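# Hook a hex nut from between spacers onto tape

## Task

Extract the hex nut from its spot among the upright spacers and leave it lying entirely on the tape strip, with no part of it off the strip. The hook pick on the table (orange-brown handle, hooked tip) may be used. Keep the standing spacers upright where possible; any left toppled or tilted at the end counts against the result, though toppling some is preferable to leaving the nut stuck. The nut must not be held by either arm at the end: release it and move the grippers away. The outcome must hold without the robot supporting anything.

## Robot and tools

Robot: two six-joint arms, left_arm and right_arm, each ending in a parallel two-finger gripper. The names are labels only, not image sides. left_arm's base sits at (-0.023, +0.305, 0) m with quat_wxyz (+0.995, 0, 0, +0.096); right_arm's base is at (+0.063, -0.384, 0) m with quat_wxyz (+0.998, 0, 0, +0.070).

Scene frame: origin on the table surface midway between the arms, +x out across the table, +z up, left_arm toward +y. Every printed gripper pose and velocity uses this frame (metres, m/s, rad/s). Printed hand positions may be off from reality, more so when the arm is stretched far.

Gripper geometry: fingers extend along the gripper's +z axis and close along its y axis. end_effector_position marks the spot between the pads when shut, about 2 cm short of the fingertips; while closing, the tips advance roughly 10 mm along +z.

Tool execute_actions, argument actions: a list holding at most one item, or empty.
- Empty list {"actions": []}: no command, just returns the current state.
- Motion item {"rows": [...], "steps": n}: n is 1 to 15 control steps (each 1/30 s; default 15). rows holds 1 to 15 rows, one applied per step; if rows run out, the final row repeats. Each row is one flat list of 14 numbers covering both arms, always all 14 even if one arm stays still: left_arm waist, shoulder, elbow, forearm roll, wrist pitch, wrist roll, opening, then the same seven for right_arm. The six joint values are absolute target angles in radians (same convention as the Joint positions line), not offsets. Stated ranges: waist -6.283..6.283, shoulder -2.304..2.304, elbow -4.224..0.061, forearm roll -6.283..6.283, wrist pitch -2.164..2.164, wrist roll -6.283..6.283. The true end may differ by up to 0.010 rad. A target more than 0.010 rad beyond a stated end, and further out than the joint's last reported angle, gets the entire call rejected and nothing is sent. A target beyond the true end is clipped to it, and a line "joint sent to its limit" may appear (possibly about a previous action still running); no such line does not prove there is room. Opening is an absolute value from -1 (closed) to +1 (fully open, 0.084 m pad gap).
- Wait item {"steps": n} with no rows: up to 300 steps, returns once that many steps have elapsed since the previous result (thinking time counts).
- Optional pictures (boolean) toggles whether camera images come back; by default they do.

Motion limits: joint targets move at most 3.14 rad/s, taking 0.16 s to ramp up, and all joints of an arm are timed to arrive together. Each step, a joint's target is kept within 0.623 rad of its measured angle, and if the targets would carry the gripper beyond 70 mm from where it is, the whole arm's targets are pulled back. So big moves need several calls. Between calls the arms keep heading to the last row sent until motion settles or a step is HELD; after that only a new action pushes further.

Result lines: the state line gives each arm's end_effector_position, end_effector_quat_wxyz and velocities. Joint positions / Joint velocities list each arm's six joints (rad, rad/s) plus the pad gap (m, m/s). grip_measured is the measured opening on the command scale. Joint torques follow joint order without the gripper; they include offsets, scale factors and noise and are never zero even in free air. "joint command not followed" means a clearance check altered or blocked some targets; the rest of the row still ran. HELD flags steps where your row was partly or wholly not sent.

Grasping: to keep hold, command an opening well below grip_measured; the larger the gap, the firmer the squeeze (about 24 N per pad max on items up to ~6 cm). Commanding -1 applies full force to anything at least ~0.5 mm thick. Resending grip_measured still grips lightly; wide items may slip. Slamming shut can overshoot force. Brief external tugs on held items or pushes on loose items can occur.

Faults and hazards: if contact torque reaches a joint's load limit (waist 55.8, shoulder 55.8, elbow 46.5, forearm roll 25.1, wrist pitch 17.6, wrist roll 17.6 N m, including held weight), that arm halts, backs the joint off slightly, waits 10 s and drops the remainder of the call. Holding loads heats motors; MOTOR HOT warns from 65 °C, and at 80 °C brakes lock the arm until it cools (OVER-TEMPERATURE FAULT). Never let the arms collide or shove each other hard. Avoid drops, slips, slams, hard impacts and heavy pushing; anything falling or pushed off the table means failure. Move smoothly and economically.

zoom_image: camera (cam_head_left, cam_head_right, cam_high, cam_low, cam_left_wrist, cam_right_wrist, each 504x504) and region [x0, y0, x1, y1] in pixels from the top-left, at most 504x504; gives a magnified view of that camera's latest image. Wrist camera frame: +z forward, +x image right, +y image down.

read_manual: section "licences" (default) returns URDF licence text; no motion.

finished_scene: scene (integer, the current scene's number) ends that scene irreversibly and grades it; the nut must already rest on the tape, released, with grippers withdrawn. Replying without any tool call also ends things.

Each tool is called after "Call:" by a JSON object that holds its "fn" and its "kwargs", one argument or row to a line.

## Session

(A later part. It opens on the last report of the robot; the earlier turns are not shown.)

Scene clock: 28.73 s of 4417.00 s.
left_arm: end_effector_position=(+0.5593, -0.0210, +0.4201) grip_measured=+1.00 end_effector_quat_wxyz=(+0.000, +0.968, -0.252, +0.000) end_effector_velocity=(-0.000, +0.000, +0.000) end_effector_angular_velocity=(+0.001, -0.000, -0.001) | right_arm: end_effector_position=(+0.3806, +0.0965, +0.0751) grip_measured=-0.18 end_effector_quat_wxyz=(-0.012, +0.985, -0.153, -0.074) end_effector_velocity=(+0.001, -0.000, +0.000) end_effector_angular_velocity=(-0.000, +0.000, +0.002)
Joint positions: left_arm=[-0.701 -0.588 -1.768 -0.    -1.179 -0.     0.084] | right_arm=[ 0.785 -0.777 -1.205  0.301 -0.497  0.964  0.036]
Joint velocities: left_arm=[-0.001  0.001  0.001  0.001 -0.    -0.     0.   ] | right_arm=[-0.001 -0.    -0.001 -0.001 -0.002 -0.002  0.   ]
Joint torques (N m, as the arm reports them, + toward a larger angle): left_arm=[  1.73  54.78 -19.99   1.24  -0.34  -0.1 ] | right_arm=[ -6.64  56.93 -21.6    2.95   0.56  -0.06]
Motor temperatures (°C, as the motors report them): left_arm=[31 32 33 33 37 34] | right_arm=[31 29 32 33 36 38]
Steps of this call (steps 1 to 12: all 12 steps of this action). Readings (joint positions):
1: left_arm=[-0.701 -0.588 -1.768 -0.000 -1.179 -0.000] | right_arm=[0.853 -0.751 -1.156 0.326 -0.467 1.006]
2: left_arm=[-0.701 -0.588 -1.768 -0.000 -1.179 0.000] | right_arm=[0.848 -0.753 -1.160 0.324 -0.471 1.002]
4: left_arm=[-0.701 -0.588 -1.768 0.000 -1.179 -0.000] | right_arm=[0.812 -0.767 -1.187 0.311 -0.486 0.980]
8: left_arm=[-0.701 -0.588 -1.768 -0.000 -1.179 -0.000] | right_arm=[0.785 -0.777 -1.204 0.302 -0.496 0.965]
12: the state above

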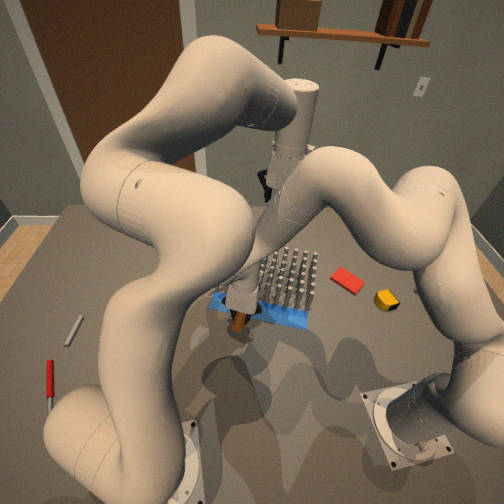

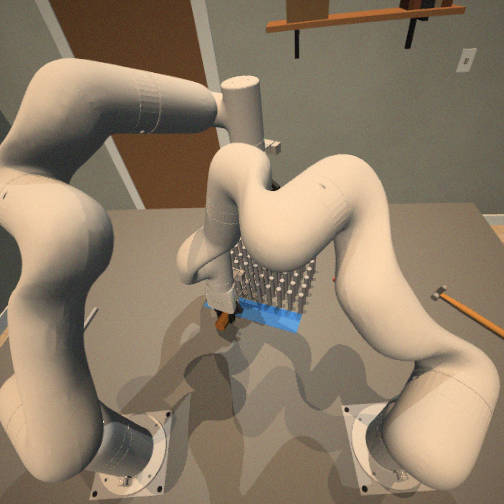

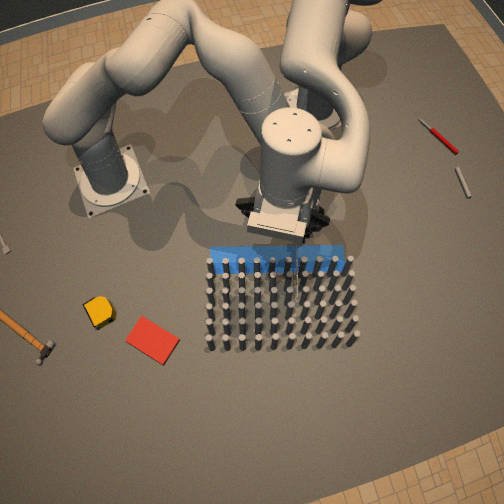

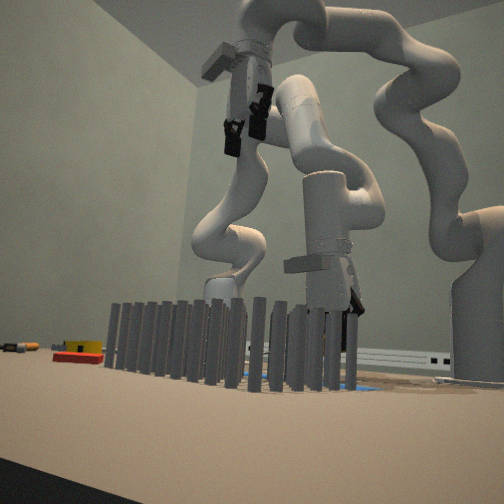

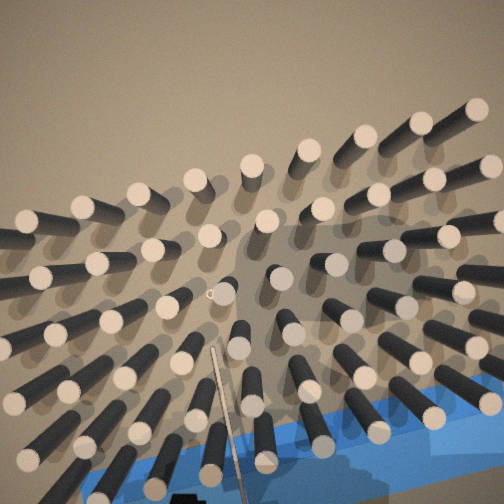

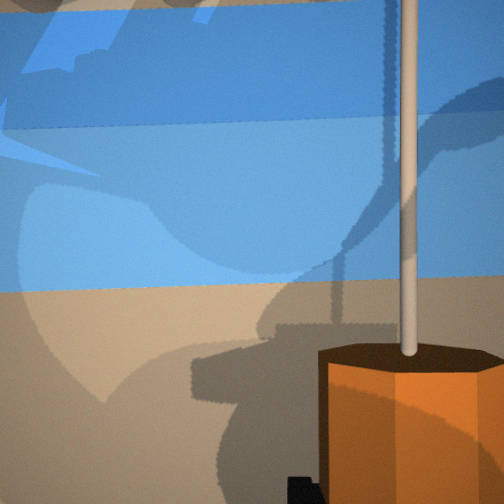

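Call:
{"fn": "execute_actions", "kwargs": {
  "actions": [
    {"rows": [[-0.7011, -0.5884, -1.7679, 0.0, -1.1794, 0.0, 1, 0.7157, -0.7972, -1.243, 0.2787, -0.5221, 0.9188, -1]], "steps": 14}
  ]
}}

Call:
{"fn": "zoom_image", "kwargs": {
  "camera": "cam_left_wrist",
  "region": [165, 250, 255, 340]
}}

Scene clock: 31.77 s of 4417.00 s.
left_arm: end_effector_position=(+0.5593, -0.0210, +0.4201) grip_measured=+1.00 end_effector_quat_wxyz=(+0.000, +0.968, -0.252, +0.000) end_effector_velocity=(-0.000, -0.000, +0.001) end_effector_angular_velocity=(-0.000, -0.001, -0.001) | right_arm: end_effector_position=(+0.4194, +0.0794, +0.0751) grip_measured=-0.18 end_effector_quat_wxyz=(-0.011, +0.985, -0.153, -0.074) end_effector_velocity=(+0.002, -0.001, +0.000) end_effector_angular_velocity=(+0.001, +0.000, -0.003)
Joint positions: left_arm=[-0.701 -0.588 -1.768 -0.    -1.179  0.     0.084] | right_arm=[ 0.716 -0.797 -1.243  0.279 -0.522  0.919  0.036]
Joint velocities: left_arm=[-0.     0.001 -0.001  0.001  0.    -0.     0.   ] | right_arm=[-0.003 -0.    -0.002  0.001 -0.001 -0.001 -0.   ]
Joint torques (N m, as the arm reports them, + toward a larger angle): left_arm=[ -1.48  55.91 -19.83   0.7   -0.12  -0.25] | right_arm=[ -6.51  58.36 -22.35   2.66   0.48  -0.06]
Motor temperatures (°C, as the motors report them): left_arm=[31 32 33 33 37 34] | right_arm=[31 29 32 33 36 38]
Steps of this call (steps 1 to 15: the robot went on to your last target; steps 16 to 77: nothing new was sent; steps 78 to 91: all 14 steps of this action). Readings (joint positions):
78: left_arm=[-0.701 -0.588 -1.768 -0.000 -1.179 -0.000] | right_arm=[0.784 -0.777 -1.206 0.301 -0.497 0.964]
79: left_arm=[-0.701 -0.588 -1.768 0.000 -1.179 0.000] | right_arm=[0.780 -0.779 -1.209 0.299 -0.500 0.959]
81: left_arm=[-0.701 -0.588 -1.768 0.000 -1.179 -0.000] | right_arm=[0.744 -0.789 -1.229 0.287 -0.513 0.936]
85: left_arm=[-0.701 -0.588 -1.768 0.000 -1.179 -0.000] | right_arm=[0.716 -0.797 -1.242 0.279 -0.521 0.920]
91: the state above

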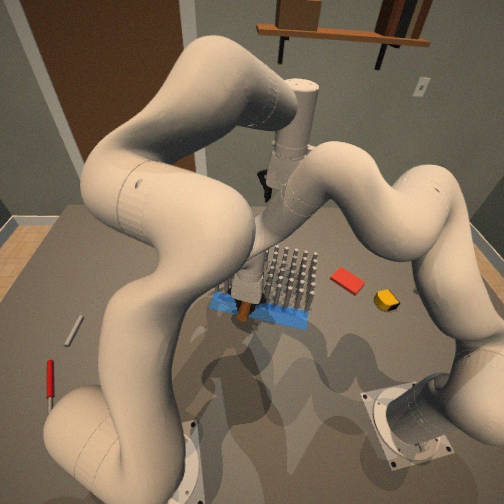

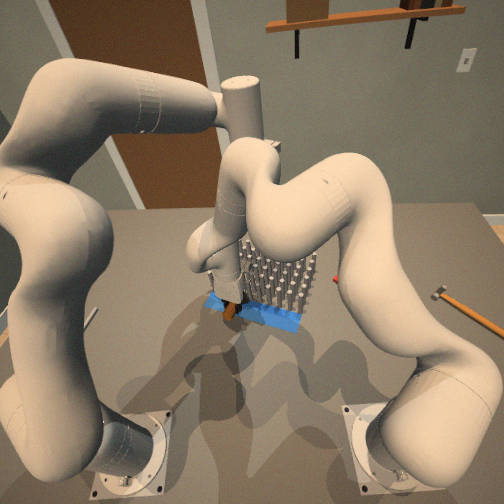

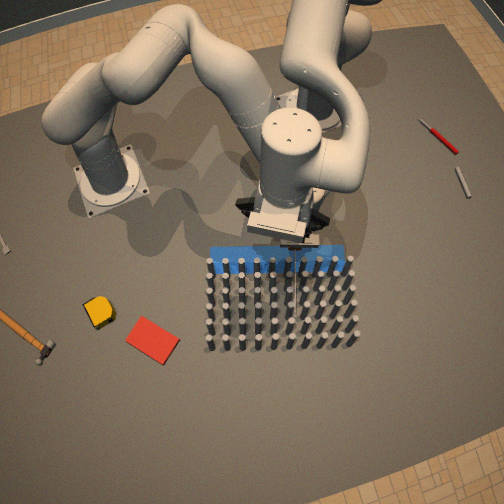

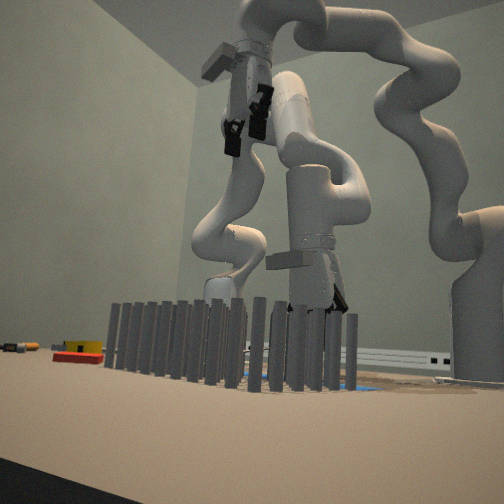

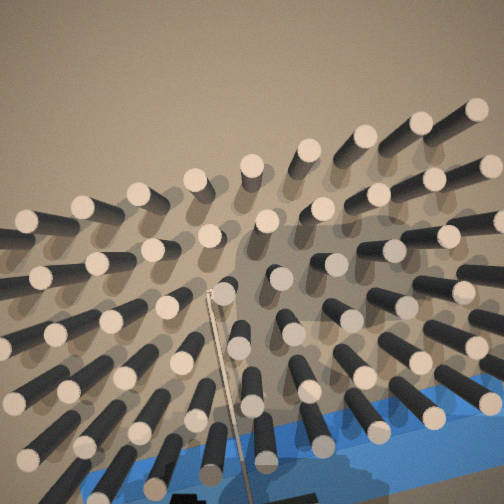

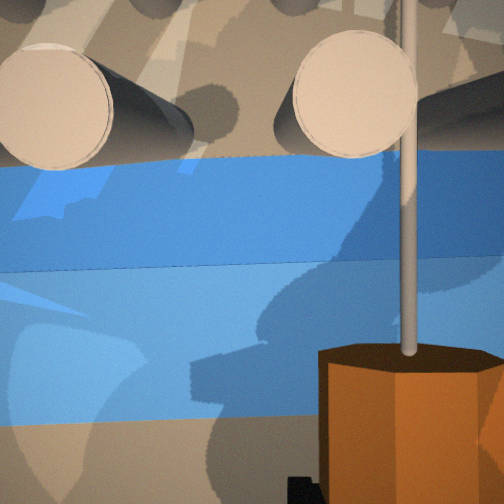

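Region (165, 250, 255, 340) of cam_left_wrist's 504x504 image, scaled by 5.600, with more detail than that image has.

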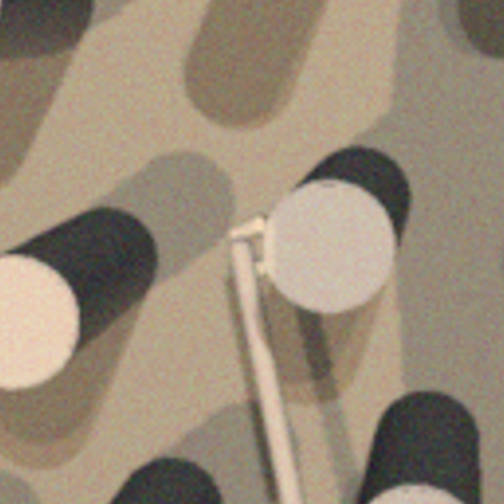

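Call:
{"fn": "execute_actions", "kwargs": {
  "actions": [
    {"rows": [[-0.7011, -0.5884, -1.7679, 0.0, -1.1794, 0.0, 1, 0.7157, -0.8063, -1.2445, 0.2824, -0.5148, 0.9145, -1], [-0.7011, -0.5884, -1.7679, 0.0, -1.1794, 0.0, 1, 0.7157, -0.8063, -1.2445, 0.2824, -0.5148, 0.9145, -1], [-0.7011, -0.5884, -1.7679, 0.0, -1.1794, 0.0, 1, 0.7157, -0.8063, -1.2445, 0.2824, -0.5148, 0.9145, -1], [-0.7011, -0.5884, -1.7679, 0.0, -1.1794, 0.0, 1, 0.7157, -0.8063, -1.2445, 0.2824, -0.5148, 0.9145, -1], [-0.7011, -0.5884, -1.7679, 0.0, -1.1794, 0.0, 1, 0.7157, -0.8155, -1.2461, 0.2861, -0.5075, 0.9103, -1], [-0.7011, -0.5884, -1.7679, 0.0, -1.1794, 0.0, 1, 0.7157, -0.8155, -1.2461, 0.2861, -0.5075, 0.9103, -1], [-0.7011, -0.5884, -1.7679, 0.0, -1.1794, 0.0, 1, 0.7157, -0.8155, -1.2461, 0.2861, -0.5075, 0.9103, -1], [-0.7011, -0.5884, -1.7679, 0.0, -1.1794, 0.0, 1, 0.7157, -0.8155, -1.2461, 0.2861, -0.5075, 0.9103, -1], [-0.7011, -0.5884, -1.7679, 0.0, -1.1794, 0.0, 1, 0.7157, -0.8246, -1.2476, 0.2898, -0.5002, 0.906, -1]], "steps": 15}
  ]
}}

Call:
{"fn": "zoom_image", "kwargs": {
  "camera": "cam_left_wrist",
  "region": [165, 250, 255, 340]
}}

Scene clock: 33.87 s of 4417.00 s.
left_arm: end_effector_position=(+0.5593, -0.0210, +0.4201) grip_measured=+1.00 end_effector_quat_wxyz=(+0.000, +0.968, -0.252, +0.000) end_effector_velocity=(+0.000, -0.000, +0.001) end_effector_angular_velocity=(-0.002, -0.001, +0.001) | right_arm: end_effector_position=(+0.4197, +0.0791, +0.0602) grip_measured=-0.18 end_effector_quat_wxyz=(-0.011, +0.985, -0.154, -0.074) end_effector_velocity=(+0.002, +0.002, +0.000) end_effector_angular_velocity=(+0.005, -0.004, -0.001)
Joint positions: left_arm=[-0.701 -0.588 -1.768 -0.    -1.179 -0.     0.084] | right_arm=[ 0.716 -0.824 -1.247  0.29  -0.501  0.906  0.036]
Joint velocities: left_arm=[ 0.001 -0.    -0.002 -0.001  0.     0.    -0.   ] | right_arm=[ 0.    -0.001 -0.003  0.003  0.005 -0.002  0.   ]
Joint torques (N m, as the arm reports them, + toward a larger angle): left_arm=[ -1.11  54.92 -19.84   1.5   -0.17  -0.02] | right_arm=[ -5.74  60.   -21.8    3.02   0.55  -0.13]
Motor temperatures (°C, as the motors report them): left_arm=[31 32 33 33 37 34] | right_arm=[31 29 32 33 36 38]
Steps of this call (steps 1 to 15: the robot went on to your last target; steps 16 to 48: nothing new was sent; steps 49 to 63: all 15 steps of this action). Readings (joint positions):
49: left_arm=[-0.701 -0.588 -1.768 -0.000 -1.179 0.000] | right_arm=[0.716 -0.797 -1.243 0.279 -0.522 0.919]
50: left_arm=[-0.701 -0.588 -1.768 -0.000 -1.179 -0.000] | right_arm=[0.716 -0.799 -1.244 0.280 -0.520 0.918]
52: left_arm=[-0.701 -0.588 -1.768 -0.000 -1.179 0.000] | right_arm=[0.716 -0.804 -1.244 0.282 -0.517 0.916]
56: left_arm=[-0.701 -0.588 -1.768 -0.000 -1.179 0.000] | right_arm=[0.716 -0.813 -1.246 0.285 -0.509 0.911]
63: the state above

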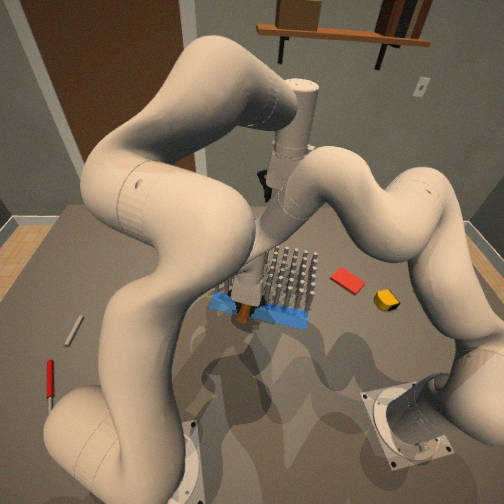

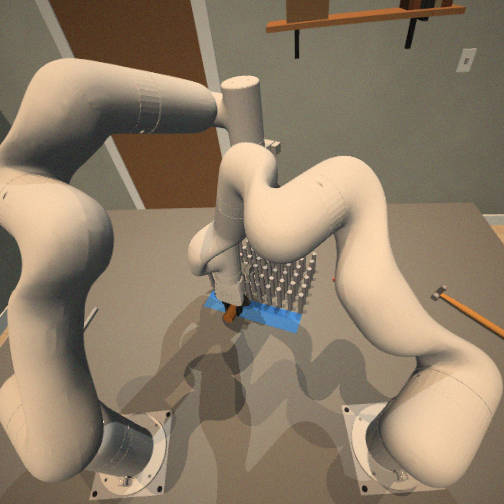

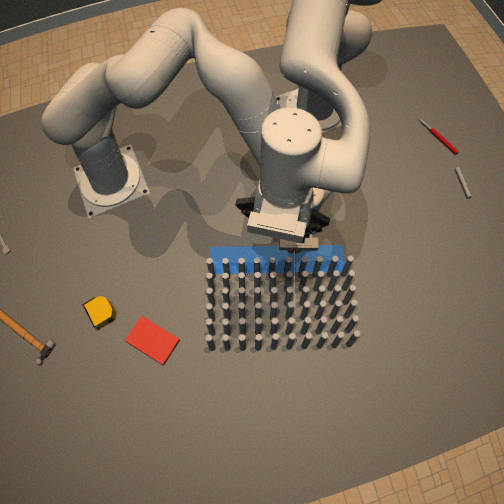

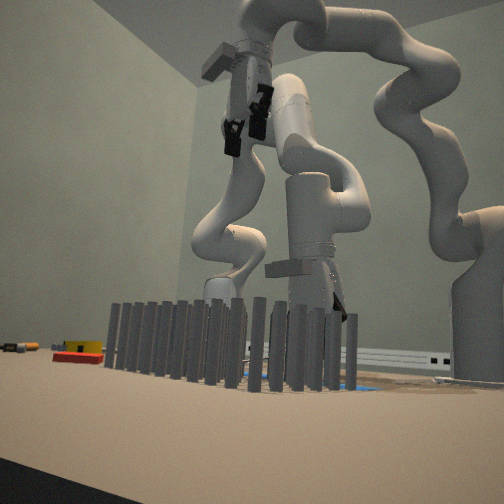

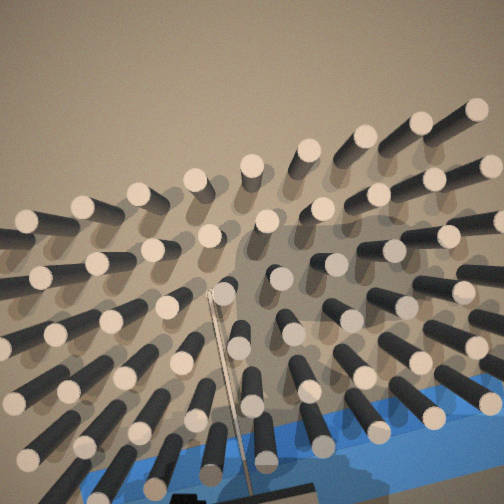

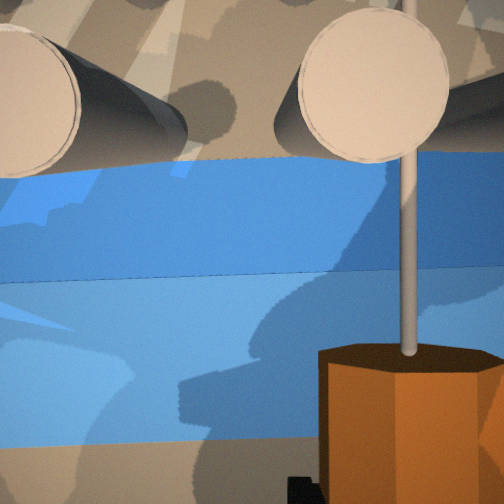

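Region (165, 250, 255, 340) of cam_left_wrist's 504x504 image, scaled by 5.600, with more detail than that image has.

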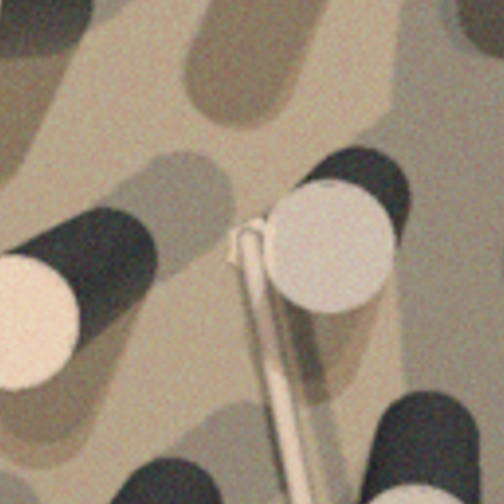

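Call:
{"fn": "execute_actions", "kwargs": {
  "actions": [
    {"rows": [[-0.7011, -0.5884, -1.7679, 0.0, -1.1794, 0.0, 1, 0.7271, -0.8214, -1.2414, 0.294, -0.496, 0.9131, -1], [-0.7011, -0.5884, -1.7679, 0.0, -1.1794, 0.0, 1, 0.7271, -0.8214, -1.2414, 0.294, -0.496, 0.9131, -1], [-0.7011, -0.5884, -1.7679, 0.0, -1.1794, 0.0, 1, 0.7386, -0.8182, -1.2351, 0.2982, -0.4917, 0.9202, -1], [-0.7011, -0.5884, -1.7679, 0.0, -1.1794, 0.0, 1, 0.7386, -0.8182, -1.2351, 0.2982, -0.4917, 0.9202, -1], [-0.7011, -0.5884, -1.7679, 0.0, -1.1794, 0.0, 1, 0.75, -0.815, -1.2289, 0.3024, -0.4875, 0.9274, -1], [-0.7011, -0.5884, -1.7679, 0.0, -1.1794, 0.0, 1, 0.75, -0.815, -1.2289, 0.3024, -0.4875, 0.9274, -1], [-0.7011, -0.5884, -1.7679, 0.0, -1.1794, 0.0, 1, 0.7614, -0.8117, -1.2227, 0.3065, -0.4833, 0.9345, -1], [-0.7011, -0.5884, -1.7679, 0.0, -1.1794, 0.0, 1, 0.7614, -0.8117, -1.2227, 0.3065, -0.4833, 0.9345, -1], [-0.7011, -0.5884, -1.7679, 0.0, -1.1794, 0.0, 1, 0.7729, -0.8085, -1.2164, 0.3107, -0.479, 0.9416, -1], [-0.7011, -0.5884, -1.7679, 0.0, -1.1794, 0.0, 1, 0.7729, -0.8085, -1.2164, 0.3107, -0.479, 0.9416, -1], [-0.7011, -0.5884, -1.7679, 0.0, -1.1794, 0.0, 1, 0.7843, -0.8053, -1.2102, 0.3149, -0.4748, 0.9487, -1]], "steps": 15}
  ]
}}

Call:
{"fn": "zoom_image", "kwargs": {
  "camera": "cam_left_wrist",
  "region": [160, 270, 280, 390]
}}

Scene clock: 36.63 s of 4417.00 s.
left_arm: end_effector_position=(+0.5593, -0.0210, +0.4201) grip_measured=+1.00 end_effector_quat_wxyz=(+0.000, +0.968, -0.252, +0.000) end_effector_velocity=(-0.000, -0.000, +0.001) end_effector_angular_velocity=(-0.001, -0.001, +0.001) | right_arm: end_effector_position=(+0.3819, +0.0960, +0.0601) grip_measured=-0.18 end_effector_quat_wxyz=(-0.012, +0.985, -0.153, -0.074) end_effector_velocity=(-0.020, +0.008, -0.000) end_effector_angular_velocity=(+0.001, -0.002, -0.005)
Joint positions: left_arm=[-0.701 -0.588 -1.768 -0.    -1.179 -0.     0.084] | right_arm=[ 0.783 -0.806 -1.211  0.314 -0.476  0.947  0.036]
Joint velocities: left_arm=[-0.     0.001 -0.    -0.    -0.    -0.001  0.   ] | right_arm=[0.034 0.011 0.021 0.014 0.017 0.025 0.   ]
Joint torques (N m, as the arm reports them, + toward a larger angle): left_arm=[ -1.33  55.48 -20.1    1.3   -0.38   0.24] | right_arm=[ -8.08  58.74 -21.13   3.17   0.89  -0.07]
Motor temperatures (°C, as the motors report them): left_arm=[31 32 33 33 37 34] | right_arm=[31 29 32 33 36 38]
Steps of this call (steps 1 to 15: the robot went on to your last target; steps 16 to 68: nothing new was sent; steps 69 to 83: all 15 steps of this action). Readings (joint positions):
69: left_arm=[-0.701 -0.588 -1.768 -0.000 -1.179 -0.000] | right_arm=[0.716 -0.825 -1.247 0.290 -0.500 0.906]
70: left_arm=[-0.701 -0.588 -1.768 -0.000 -1.179 0.000] | right_arm=[0.718 -0.824 -1.246 0.291 -0.499 0.908]
72: left_arm=[-0.701 -0.588 -1.768 0.000 -1.179 -0.000] | right_arm=[0.727 -0.821 -1.241 0.294 -0.496 0.913]
76: left_arm=[-0.701 -0.588 -1.768 -0.000 -1.179 0.000] | right_arm=[0.749 -0.815 -1.229 0.302 -0.488 0.927]
83: the state above

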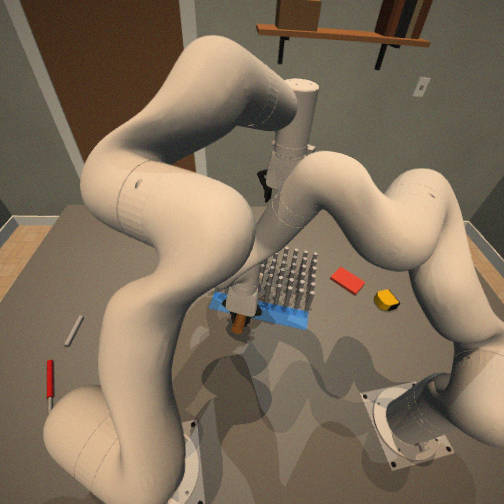

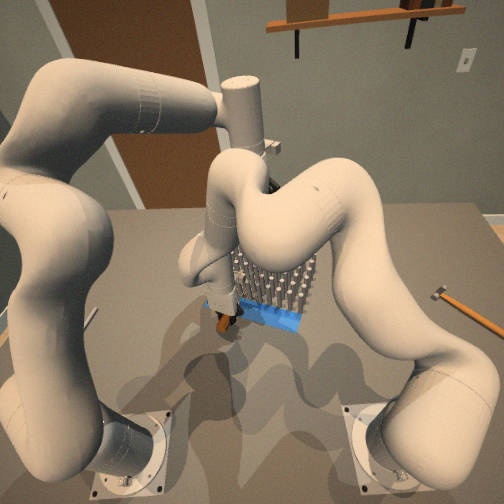

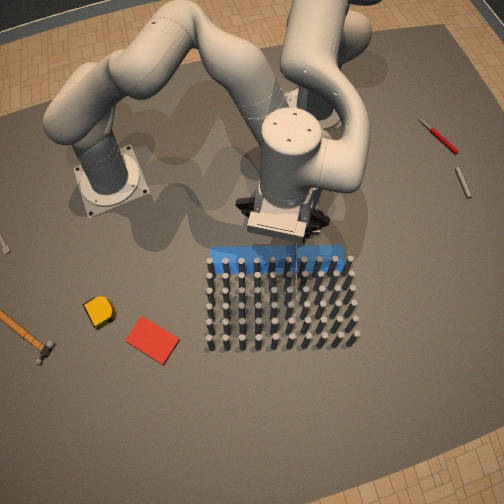

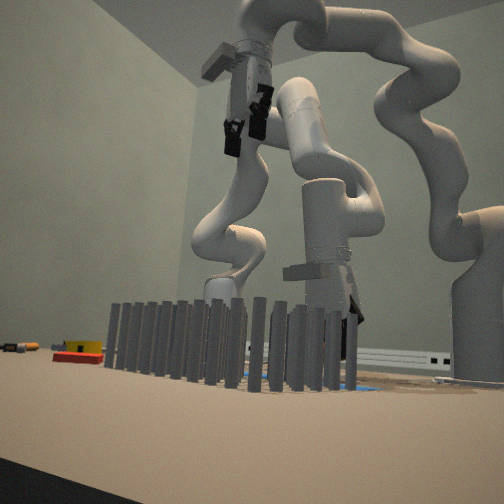

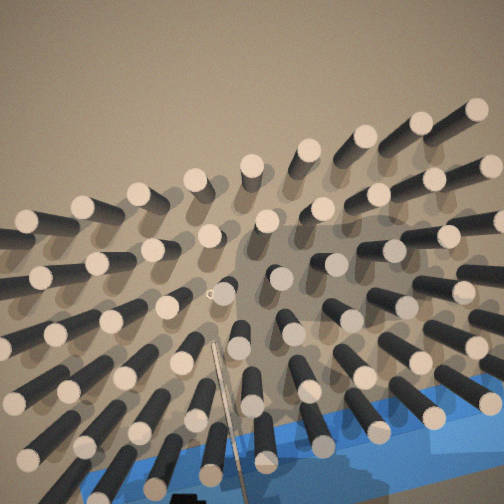

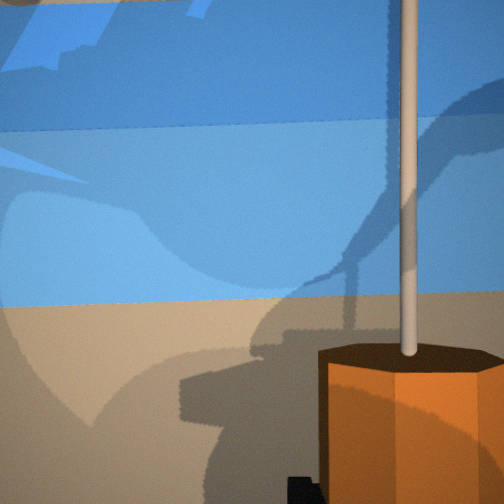

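Region (160, 270, 280, 390) of cam_left_wrist's 504x504 image, scaled by 4.200, with more detail than that image has.

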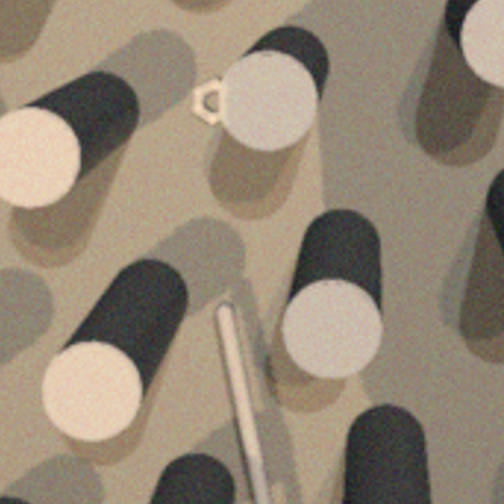

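Call:
{"fn": "execute_actions", "kwargs": {
  "actions": [
    {"rows": [[-0.7011, -0.5884, -1.7679, 0.0, -1.1794, 0.0, 1, 0.7157, -0.8246, -1.2476, 0.2898, -0.5002, 0.906, -1]], "steps": 12}
  ],
  "pictures": false
}}

Call:
{"fn": "execute_actions", "kwargs": {
  "actions": [
    {"rows": [[-0.7011, -0.5884, -1.7679, 0.0, -1.1794, 0.0, 1, 0.7157, -0.8338, -1.2492, 0.2935, -0.4929, 0.9018, -1], [-0.7011, -0.5884, -1.7679, 0.0, -1.1794, 0.0, 1, 0.7157, -0.8338, -1.2492, 0.2935, -0.4929, 0.9018, -1], [-0.7011, -0.5884, -1.7679, 0.0, -1.1794, 0.0, 1, 0.7157, -0.8338, -1.2492, 0.2935, -0.4929, 0.9018, -1], [-0.7011, -0.5884, -1.7679, 0.0, -1.1794, 0.0, 1, 0.7157, -0.8338, -1.2492, 0.2935, -0.4929, 0.9018, -1], [-0.7011, -0.5884, -1.7679, 0.0, -1.1794, 0.0, 1, 0.7157, -0.8338, -1.2492, 0.2935, -0.4929, 0.9018, -1], [-0.7011, -0.5884, -1.7679, 0.0, -1.1794, 0.0, 1, 0.7157, -0.8429, -1.2507, 0.2972, -0.4856, 0.8975, -1]], "steps": 14}
  ]
}}

Call:
{"fn": "zoom_image", "kwargs": {
  "camera": "cam_left_wrist",
  "region": [165, 250, 255, 340]
}}

Scene clock: 38.83 s of 4417.00 s.
left_arm: end_effector_position=(+0.5593, -0.0210, +0.4201) grip_measured=+1.00 end_effector_quat_wxyz=(+0.000, +0.968, -0.252, +0.000) end_effector_velocity=(-0.000, +0.000, -0.000) end_effector_angular_velocity=(+0.000, +0.001, -0.000) | right_arm: end_effector_position=(+0.4193, +0.0795, +0.0601) grip_measured=-0.18 end_effector_quat_wxyz=(-0.011, +0.985, -0.153, -0.074) end_effector_velocity=(+0.001, -0.001, -0.000) end_effector_angular_velocity=(-0.001, +0.001, +0.002)
Joint positions: left_arm=[-0.701 -0.588 -1.768 -0.    -1.179  0.     0.084] | right_arm=[ 0.717 -0.824 -1.247  0.29  -0.5    0.906  0.036]
Joint velocities: left_arm=[ 0.    -0.     0.001 -0.    -0.     0.    -0.   ] | right_arm=[-0.001 -0.001 -0.001 -0.002 -0.002 -0.002 -0.   ]
Joint torques (N m, as the arm reports them, + toward a larger angle): left_arm=[ -3.41  55.   -19.75   1.75  -0.35   0.09] | right_arm=[ -6.41  58.98 -21.36   2.74   0.6   -0.07]
Motor temperatures (°C, as the motors report them): left_arm=[31 32 33 33 37 34] | right_arm=[31 29 32 33 36 38]
Steps of this call (steps 1 to 15: the robot went on to your last target; steps 16 to 54: nothing new was sent; steps 55 to 66: all 12 steps of this action). Readings (joint positions):
55: left_arm=[-0.701 -0.588 -1.768 -0.000 -1.179 -0.000] | right_arm=[0.784 -0.805 -1.210 0.315 -0.475 0.948]
56: left_arm=[-0.701 -0.588 -1.768 0.000 -1.179 0.000] | right_arm=[0.780 -0.807 -1.213 0.313 -0.478 0.944]
58: left_arm=[-0.701 -0.588 -1.768 -0.000 -1.179 -0.000] | right_arm=[0.744 -0.817 -1.233 0.299 -0.491 0.922]
62: left_arm=[-0.701 -0.588 -1.768 0.000 -1.179 0.000] | right_arm=[0.716 -0.824 -1.247 0.290 -0.499 0.907]
66: the state above

Scene clock: 39.30 s of 4417.00 s.
left_arm: end_effector_position=(+0.5593, -0.0210, +0.4201) grip_measured=+1.00 end_effector_quat_wxyz=(+0.000, +0.968, -0.252, +0.000) end_effector_velocity=(+0.000, -0.000, +0.001) end_effector_angular_velocity=(-0.002, -0.002, +0.000) | right_arm: end_effector_position=(+0.4197, +0.0790, +0.0502) grip_measured=-0.19 end_effector_quat_wxyz=(-0.011, +0.985, -0.154, -0.074) end_effector_velocity=(+0.001, +0.001, +0.001) end_effector_angular_velocity=(+0.003, -0.003, -0.001)
Joint positions: left_arm=[-0.701 -0.588 -1.768  0.    -1.179 -0.     0.084] | right_arm=[ 0.716 -0.843 -1.251  0.297 -0.486  0.898  0.036]
Joint velocities: left_arm=[ 0.     0.002 -0.    -0.001  0.     0.    -0.   ] | right_arm=[-0.001  0.001 -0.002  0.     0.002  0.    -0.   ]
Joint torques (N m, as the arm reports them, + toward a larger angle): left_arm=[ -0.32  54.33 -19.87   0.36  -0.34  -0.08] | right_arm=[ -6.02  59.12 -21.39   3.26   0.48  -0.14]
Motor temperatures (°C, as the motors report them): left_arm=[31 32 33 33 37 34] | right_arm=[31 29 32 33 36 38]
Steps of this call (steps 1 to 14: all 14 steps of this action). Readings (joint positions):
1: left_arm=[-0.701 -0.588 -1.768 0.000 -1.179 0.000] | right_arm=[0.716 -0.825 -1.247 0.290 -0.500 0.906]
2: left_arm=[-0.701 -0.588 -1.768 -0.000 -1.179 -0.000] | right_arm=[0.716 -0.826 -1.248 0.291 -0.498 0.905]
4: left_arm=[-0.701 -0.588 -1.768 0.000 -1.179 -0.000] | right_arm=[0.716 -0.832 -1.249 0.293 -0.495 0.903]
8: left_arm=[-0.701 -0.588 -1.768 0.000 -1.179 0.000] | right_arm=[0.716 -0.838 -1.250 0.296 -0.489 0.899]
14: the state above

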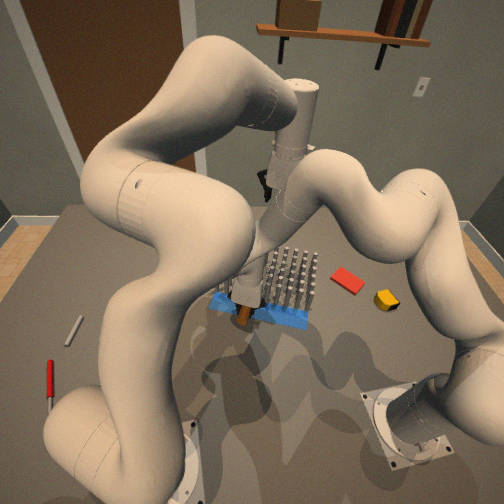

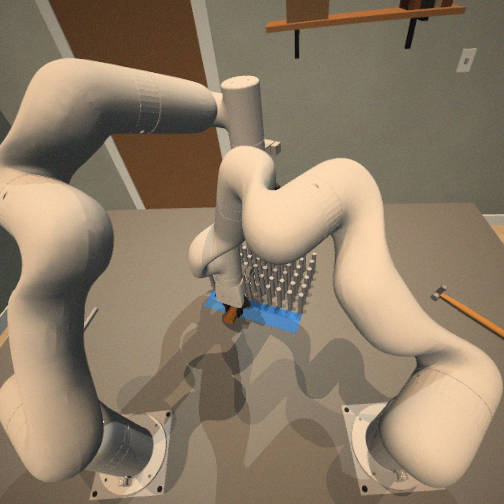

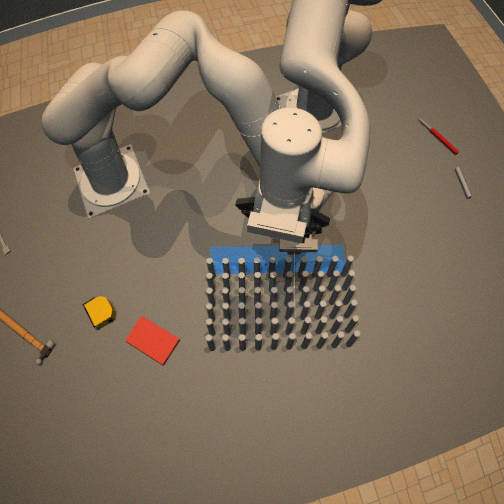

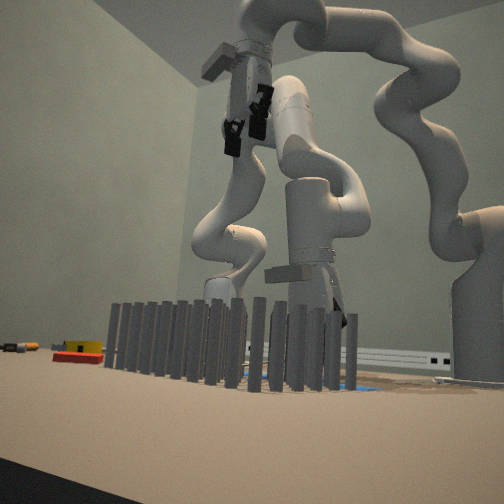

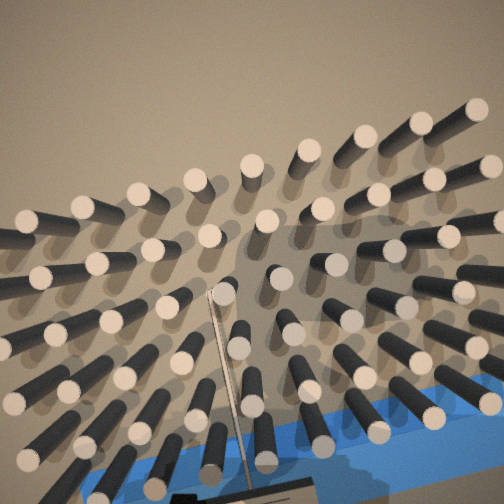

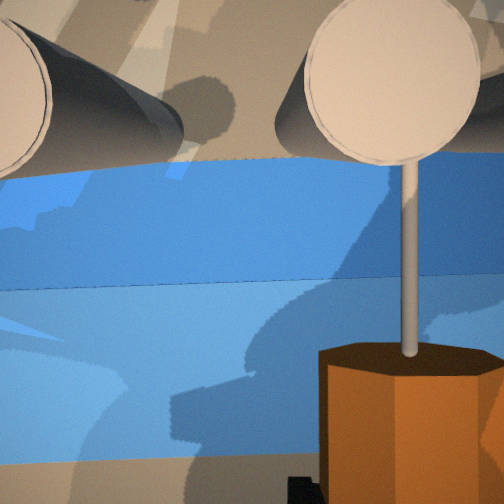

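Region (165, 250, 255, 340) of cam_left_wrist's 504x504 image, scaled by 5.600, with more detail than that image has.

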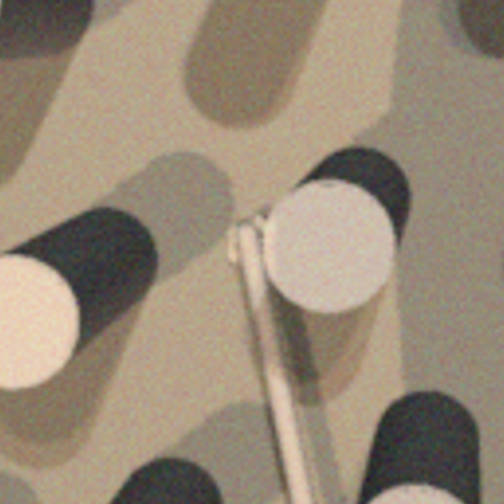

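Call:
{"fn": "execute_actions", "kwargs": {
  "actions": [
    {"rows": [[-0.7011, -0.5884, -1.7679, 0.0, -1.1794, 0.0, 1, 0.7271, -0.8398, -1.2445, 0.3017, -0.4813, 0.9043, -1], [-0.7011, -0.5884, -1.7679, 0.0, -1.1794, 0.0, 1, 0.7271, -0.8398, -1.2445, 0.3017, -0.4813, 0.9043, -1], [-0.7011, -0.5884, -1.7679, 0.0, -1.1794, 0.0, 1, 0.7386, -0.8366, -1.2382, 0.3061, -0.477, 0.9112, -1], [-0.7011, -0.5884, -1.7679, 0.0, -1.1794, 0.0, 1, 0.7386, -0.8366, -1.2382, 0.3061, -0.477, 0.9112, -1], [-0.7011, -0.5884, -1.7679, 0.0, -1.1794, 0.0, 1, 0.75, -0.8335, -1.232, 0.3106, -0.4728, 0.918, -1], [-0.7011, -0.5884, -1.7679, 0.0, -1.1794, 0.0, 1, 0.75, -0.8335, -1.232, 0.3106, -0.4728, 0.918, -1], [-0.7011, -0.5884, -1.7679, 0.0, -1.1794, 0.0, 1, 0.7614, -0.8303, -1.2258, 0.3151, -0.4685, 0.9248, -1], [-0.7011, -0.5884, -1.7679, 0.0, -1.1794, 0.0, 1, 0.7614, -0.8303, -1.2258, 0.3151, -0.4685, 0.9248, -1], [-0.7011, -0.5884, -1.7679, 0.0, -1.1794, 0.0, 1, 0.7729, -0.8272, -1.2195, 0.3195, -0.4642, 0.9317, -1], [-0.7011, -0.5884, -1.7679, 0.0, -1.1794, 0.0, 1, 0.7729, -0.8272, -1.2195, 0.3195, -0.4642, 0.9317, -1], [-0.7011, -0.5884, -1.7679, 0.0, -1.1794, 0.0, 1, 0.7843, -0.824, -1.2133, 0.324, -0.4599, 0.9385, -1]], "steps": 15}
  ]
}}

Call:
{"fn": "zoom_image", "kwargs": {
  "camera": "cam_left_wrist",
  "region": [160, 270, 280, 390]
}}

Scene clock: 42.00 s of 4417.00 s.
left_arm: end_effector_position=(+0.5593, -0.0210, +0.4201) grip_measured=+1.00 end_effector_quat_wxyz=(+0.000, +0.968, -0.252, +0.000) end_effector_velocity=(+0.000, +0.000, +0.001) end_effector_angular_velocity=(-0.001, -0.002, +0.000) | right_arm: end_effector_position=(+0.3818, +0.0958, +0.0500) grip_measured=-0.19 end_effector_quat_wxyz=(-0.012, +0.985, -0.153, -0.074) end_effector_velocity=(-0.019, +0.008, -0.000) end_effector_angular_velocity=(+0.002, -0.002, -0.005)
Joint positions: left_arm=[-0.701 -0.588 -1.768 -0.    -1.179  0.     0.084] | right_arm=[ 0.783 -0.825 -1.214  0.323 -0.461  0.937  0.036]
Joint velocities: left_arm=[ 0.     0.001 -0.     0.    -0.    -0.     0.   ] | right_arm=[0.035 0.011 0.021 0.015 0.016 0.024 0.   ]
Joint torques (N m, as the arm reports them, + toward a larger angle): left_arm=[  0.71  55.88 -19.89   1.17  -0.13  -0.08] | right_arm=[-12.27  56.   -21.4    2.77   0.37  -0.27]
Motor temperatures (°C, as the motors report them): left_arm=[31 32 33 33 37 34] | right_arm=[31 30 32 33 36 38]
Steps of this call (steps 1 to 15: the robot went on to your last target; steps 16 to 66: nothing new was sent; steps 67 to 81: all 15 steps of this action). Readings (joint positions):
67: left_arm=[-0.701 -0.588 -1.768 -0.000 -1.179 0.000] | right_arm=[0.716 -0.843 -1.251 0.297 -0.485 0.898]
68: left_arm=[-0.701 -0.588 -1.768 -0.000 -1.179 -0.000] | right_arm=[0.718 -0.842 -1.249 0.298 -0.484 0.899]
70: left_arm=[-0.701 -0.588 -1.768 0.000 -1.179 0.000] | right_arm=[0.727 -0.840 -1.245 0.302 -0.481 0.904]
74: left_arm=[-0.701 -0.588 -1.768 -0.000 -1.179 0.000] | right_arm=[0.749 -0.834 -1.233 0.310 -0.473 0.917]
81: the state above

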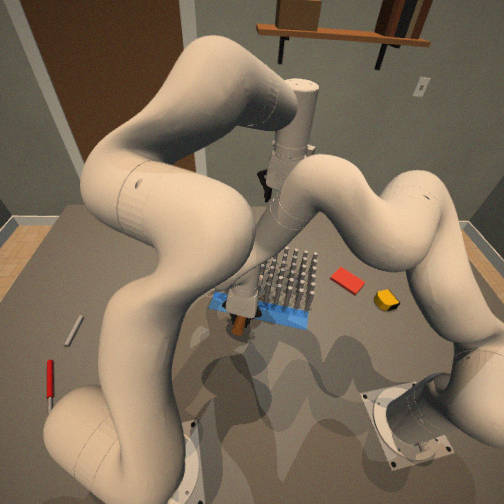

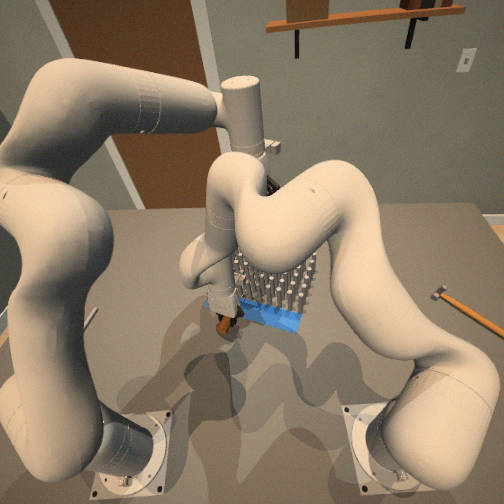

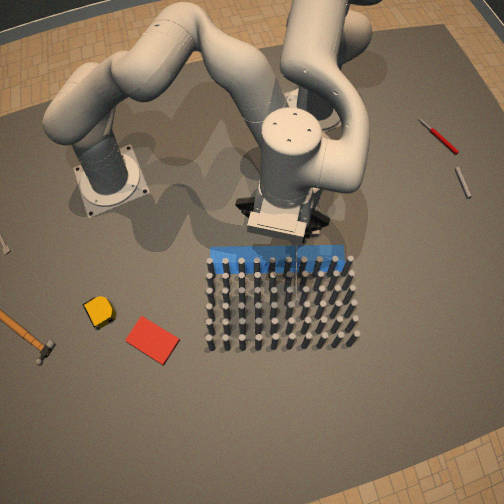

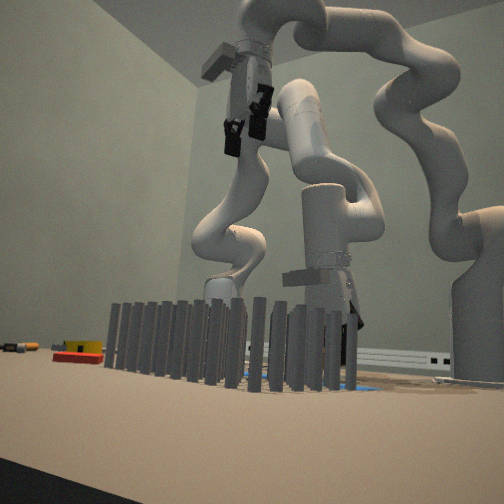

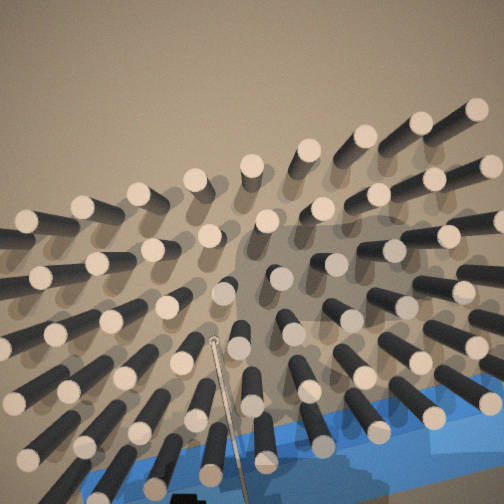

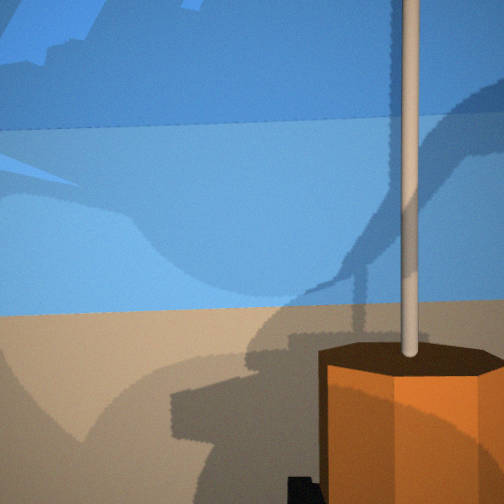

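Region (160, 270, 280, 390) of cam_left_wrist's 504x504 image, scaled by 4.200, with more detail than that image has.

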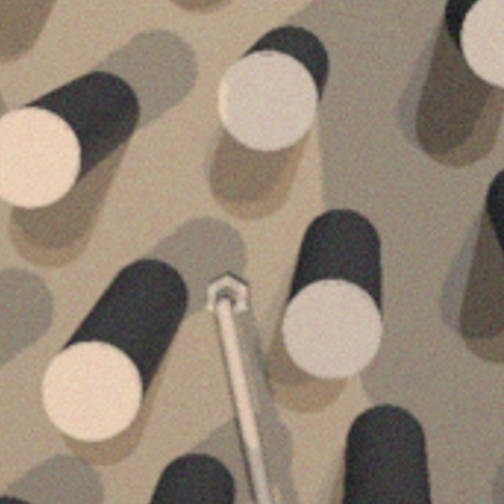

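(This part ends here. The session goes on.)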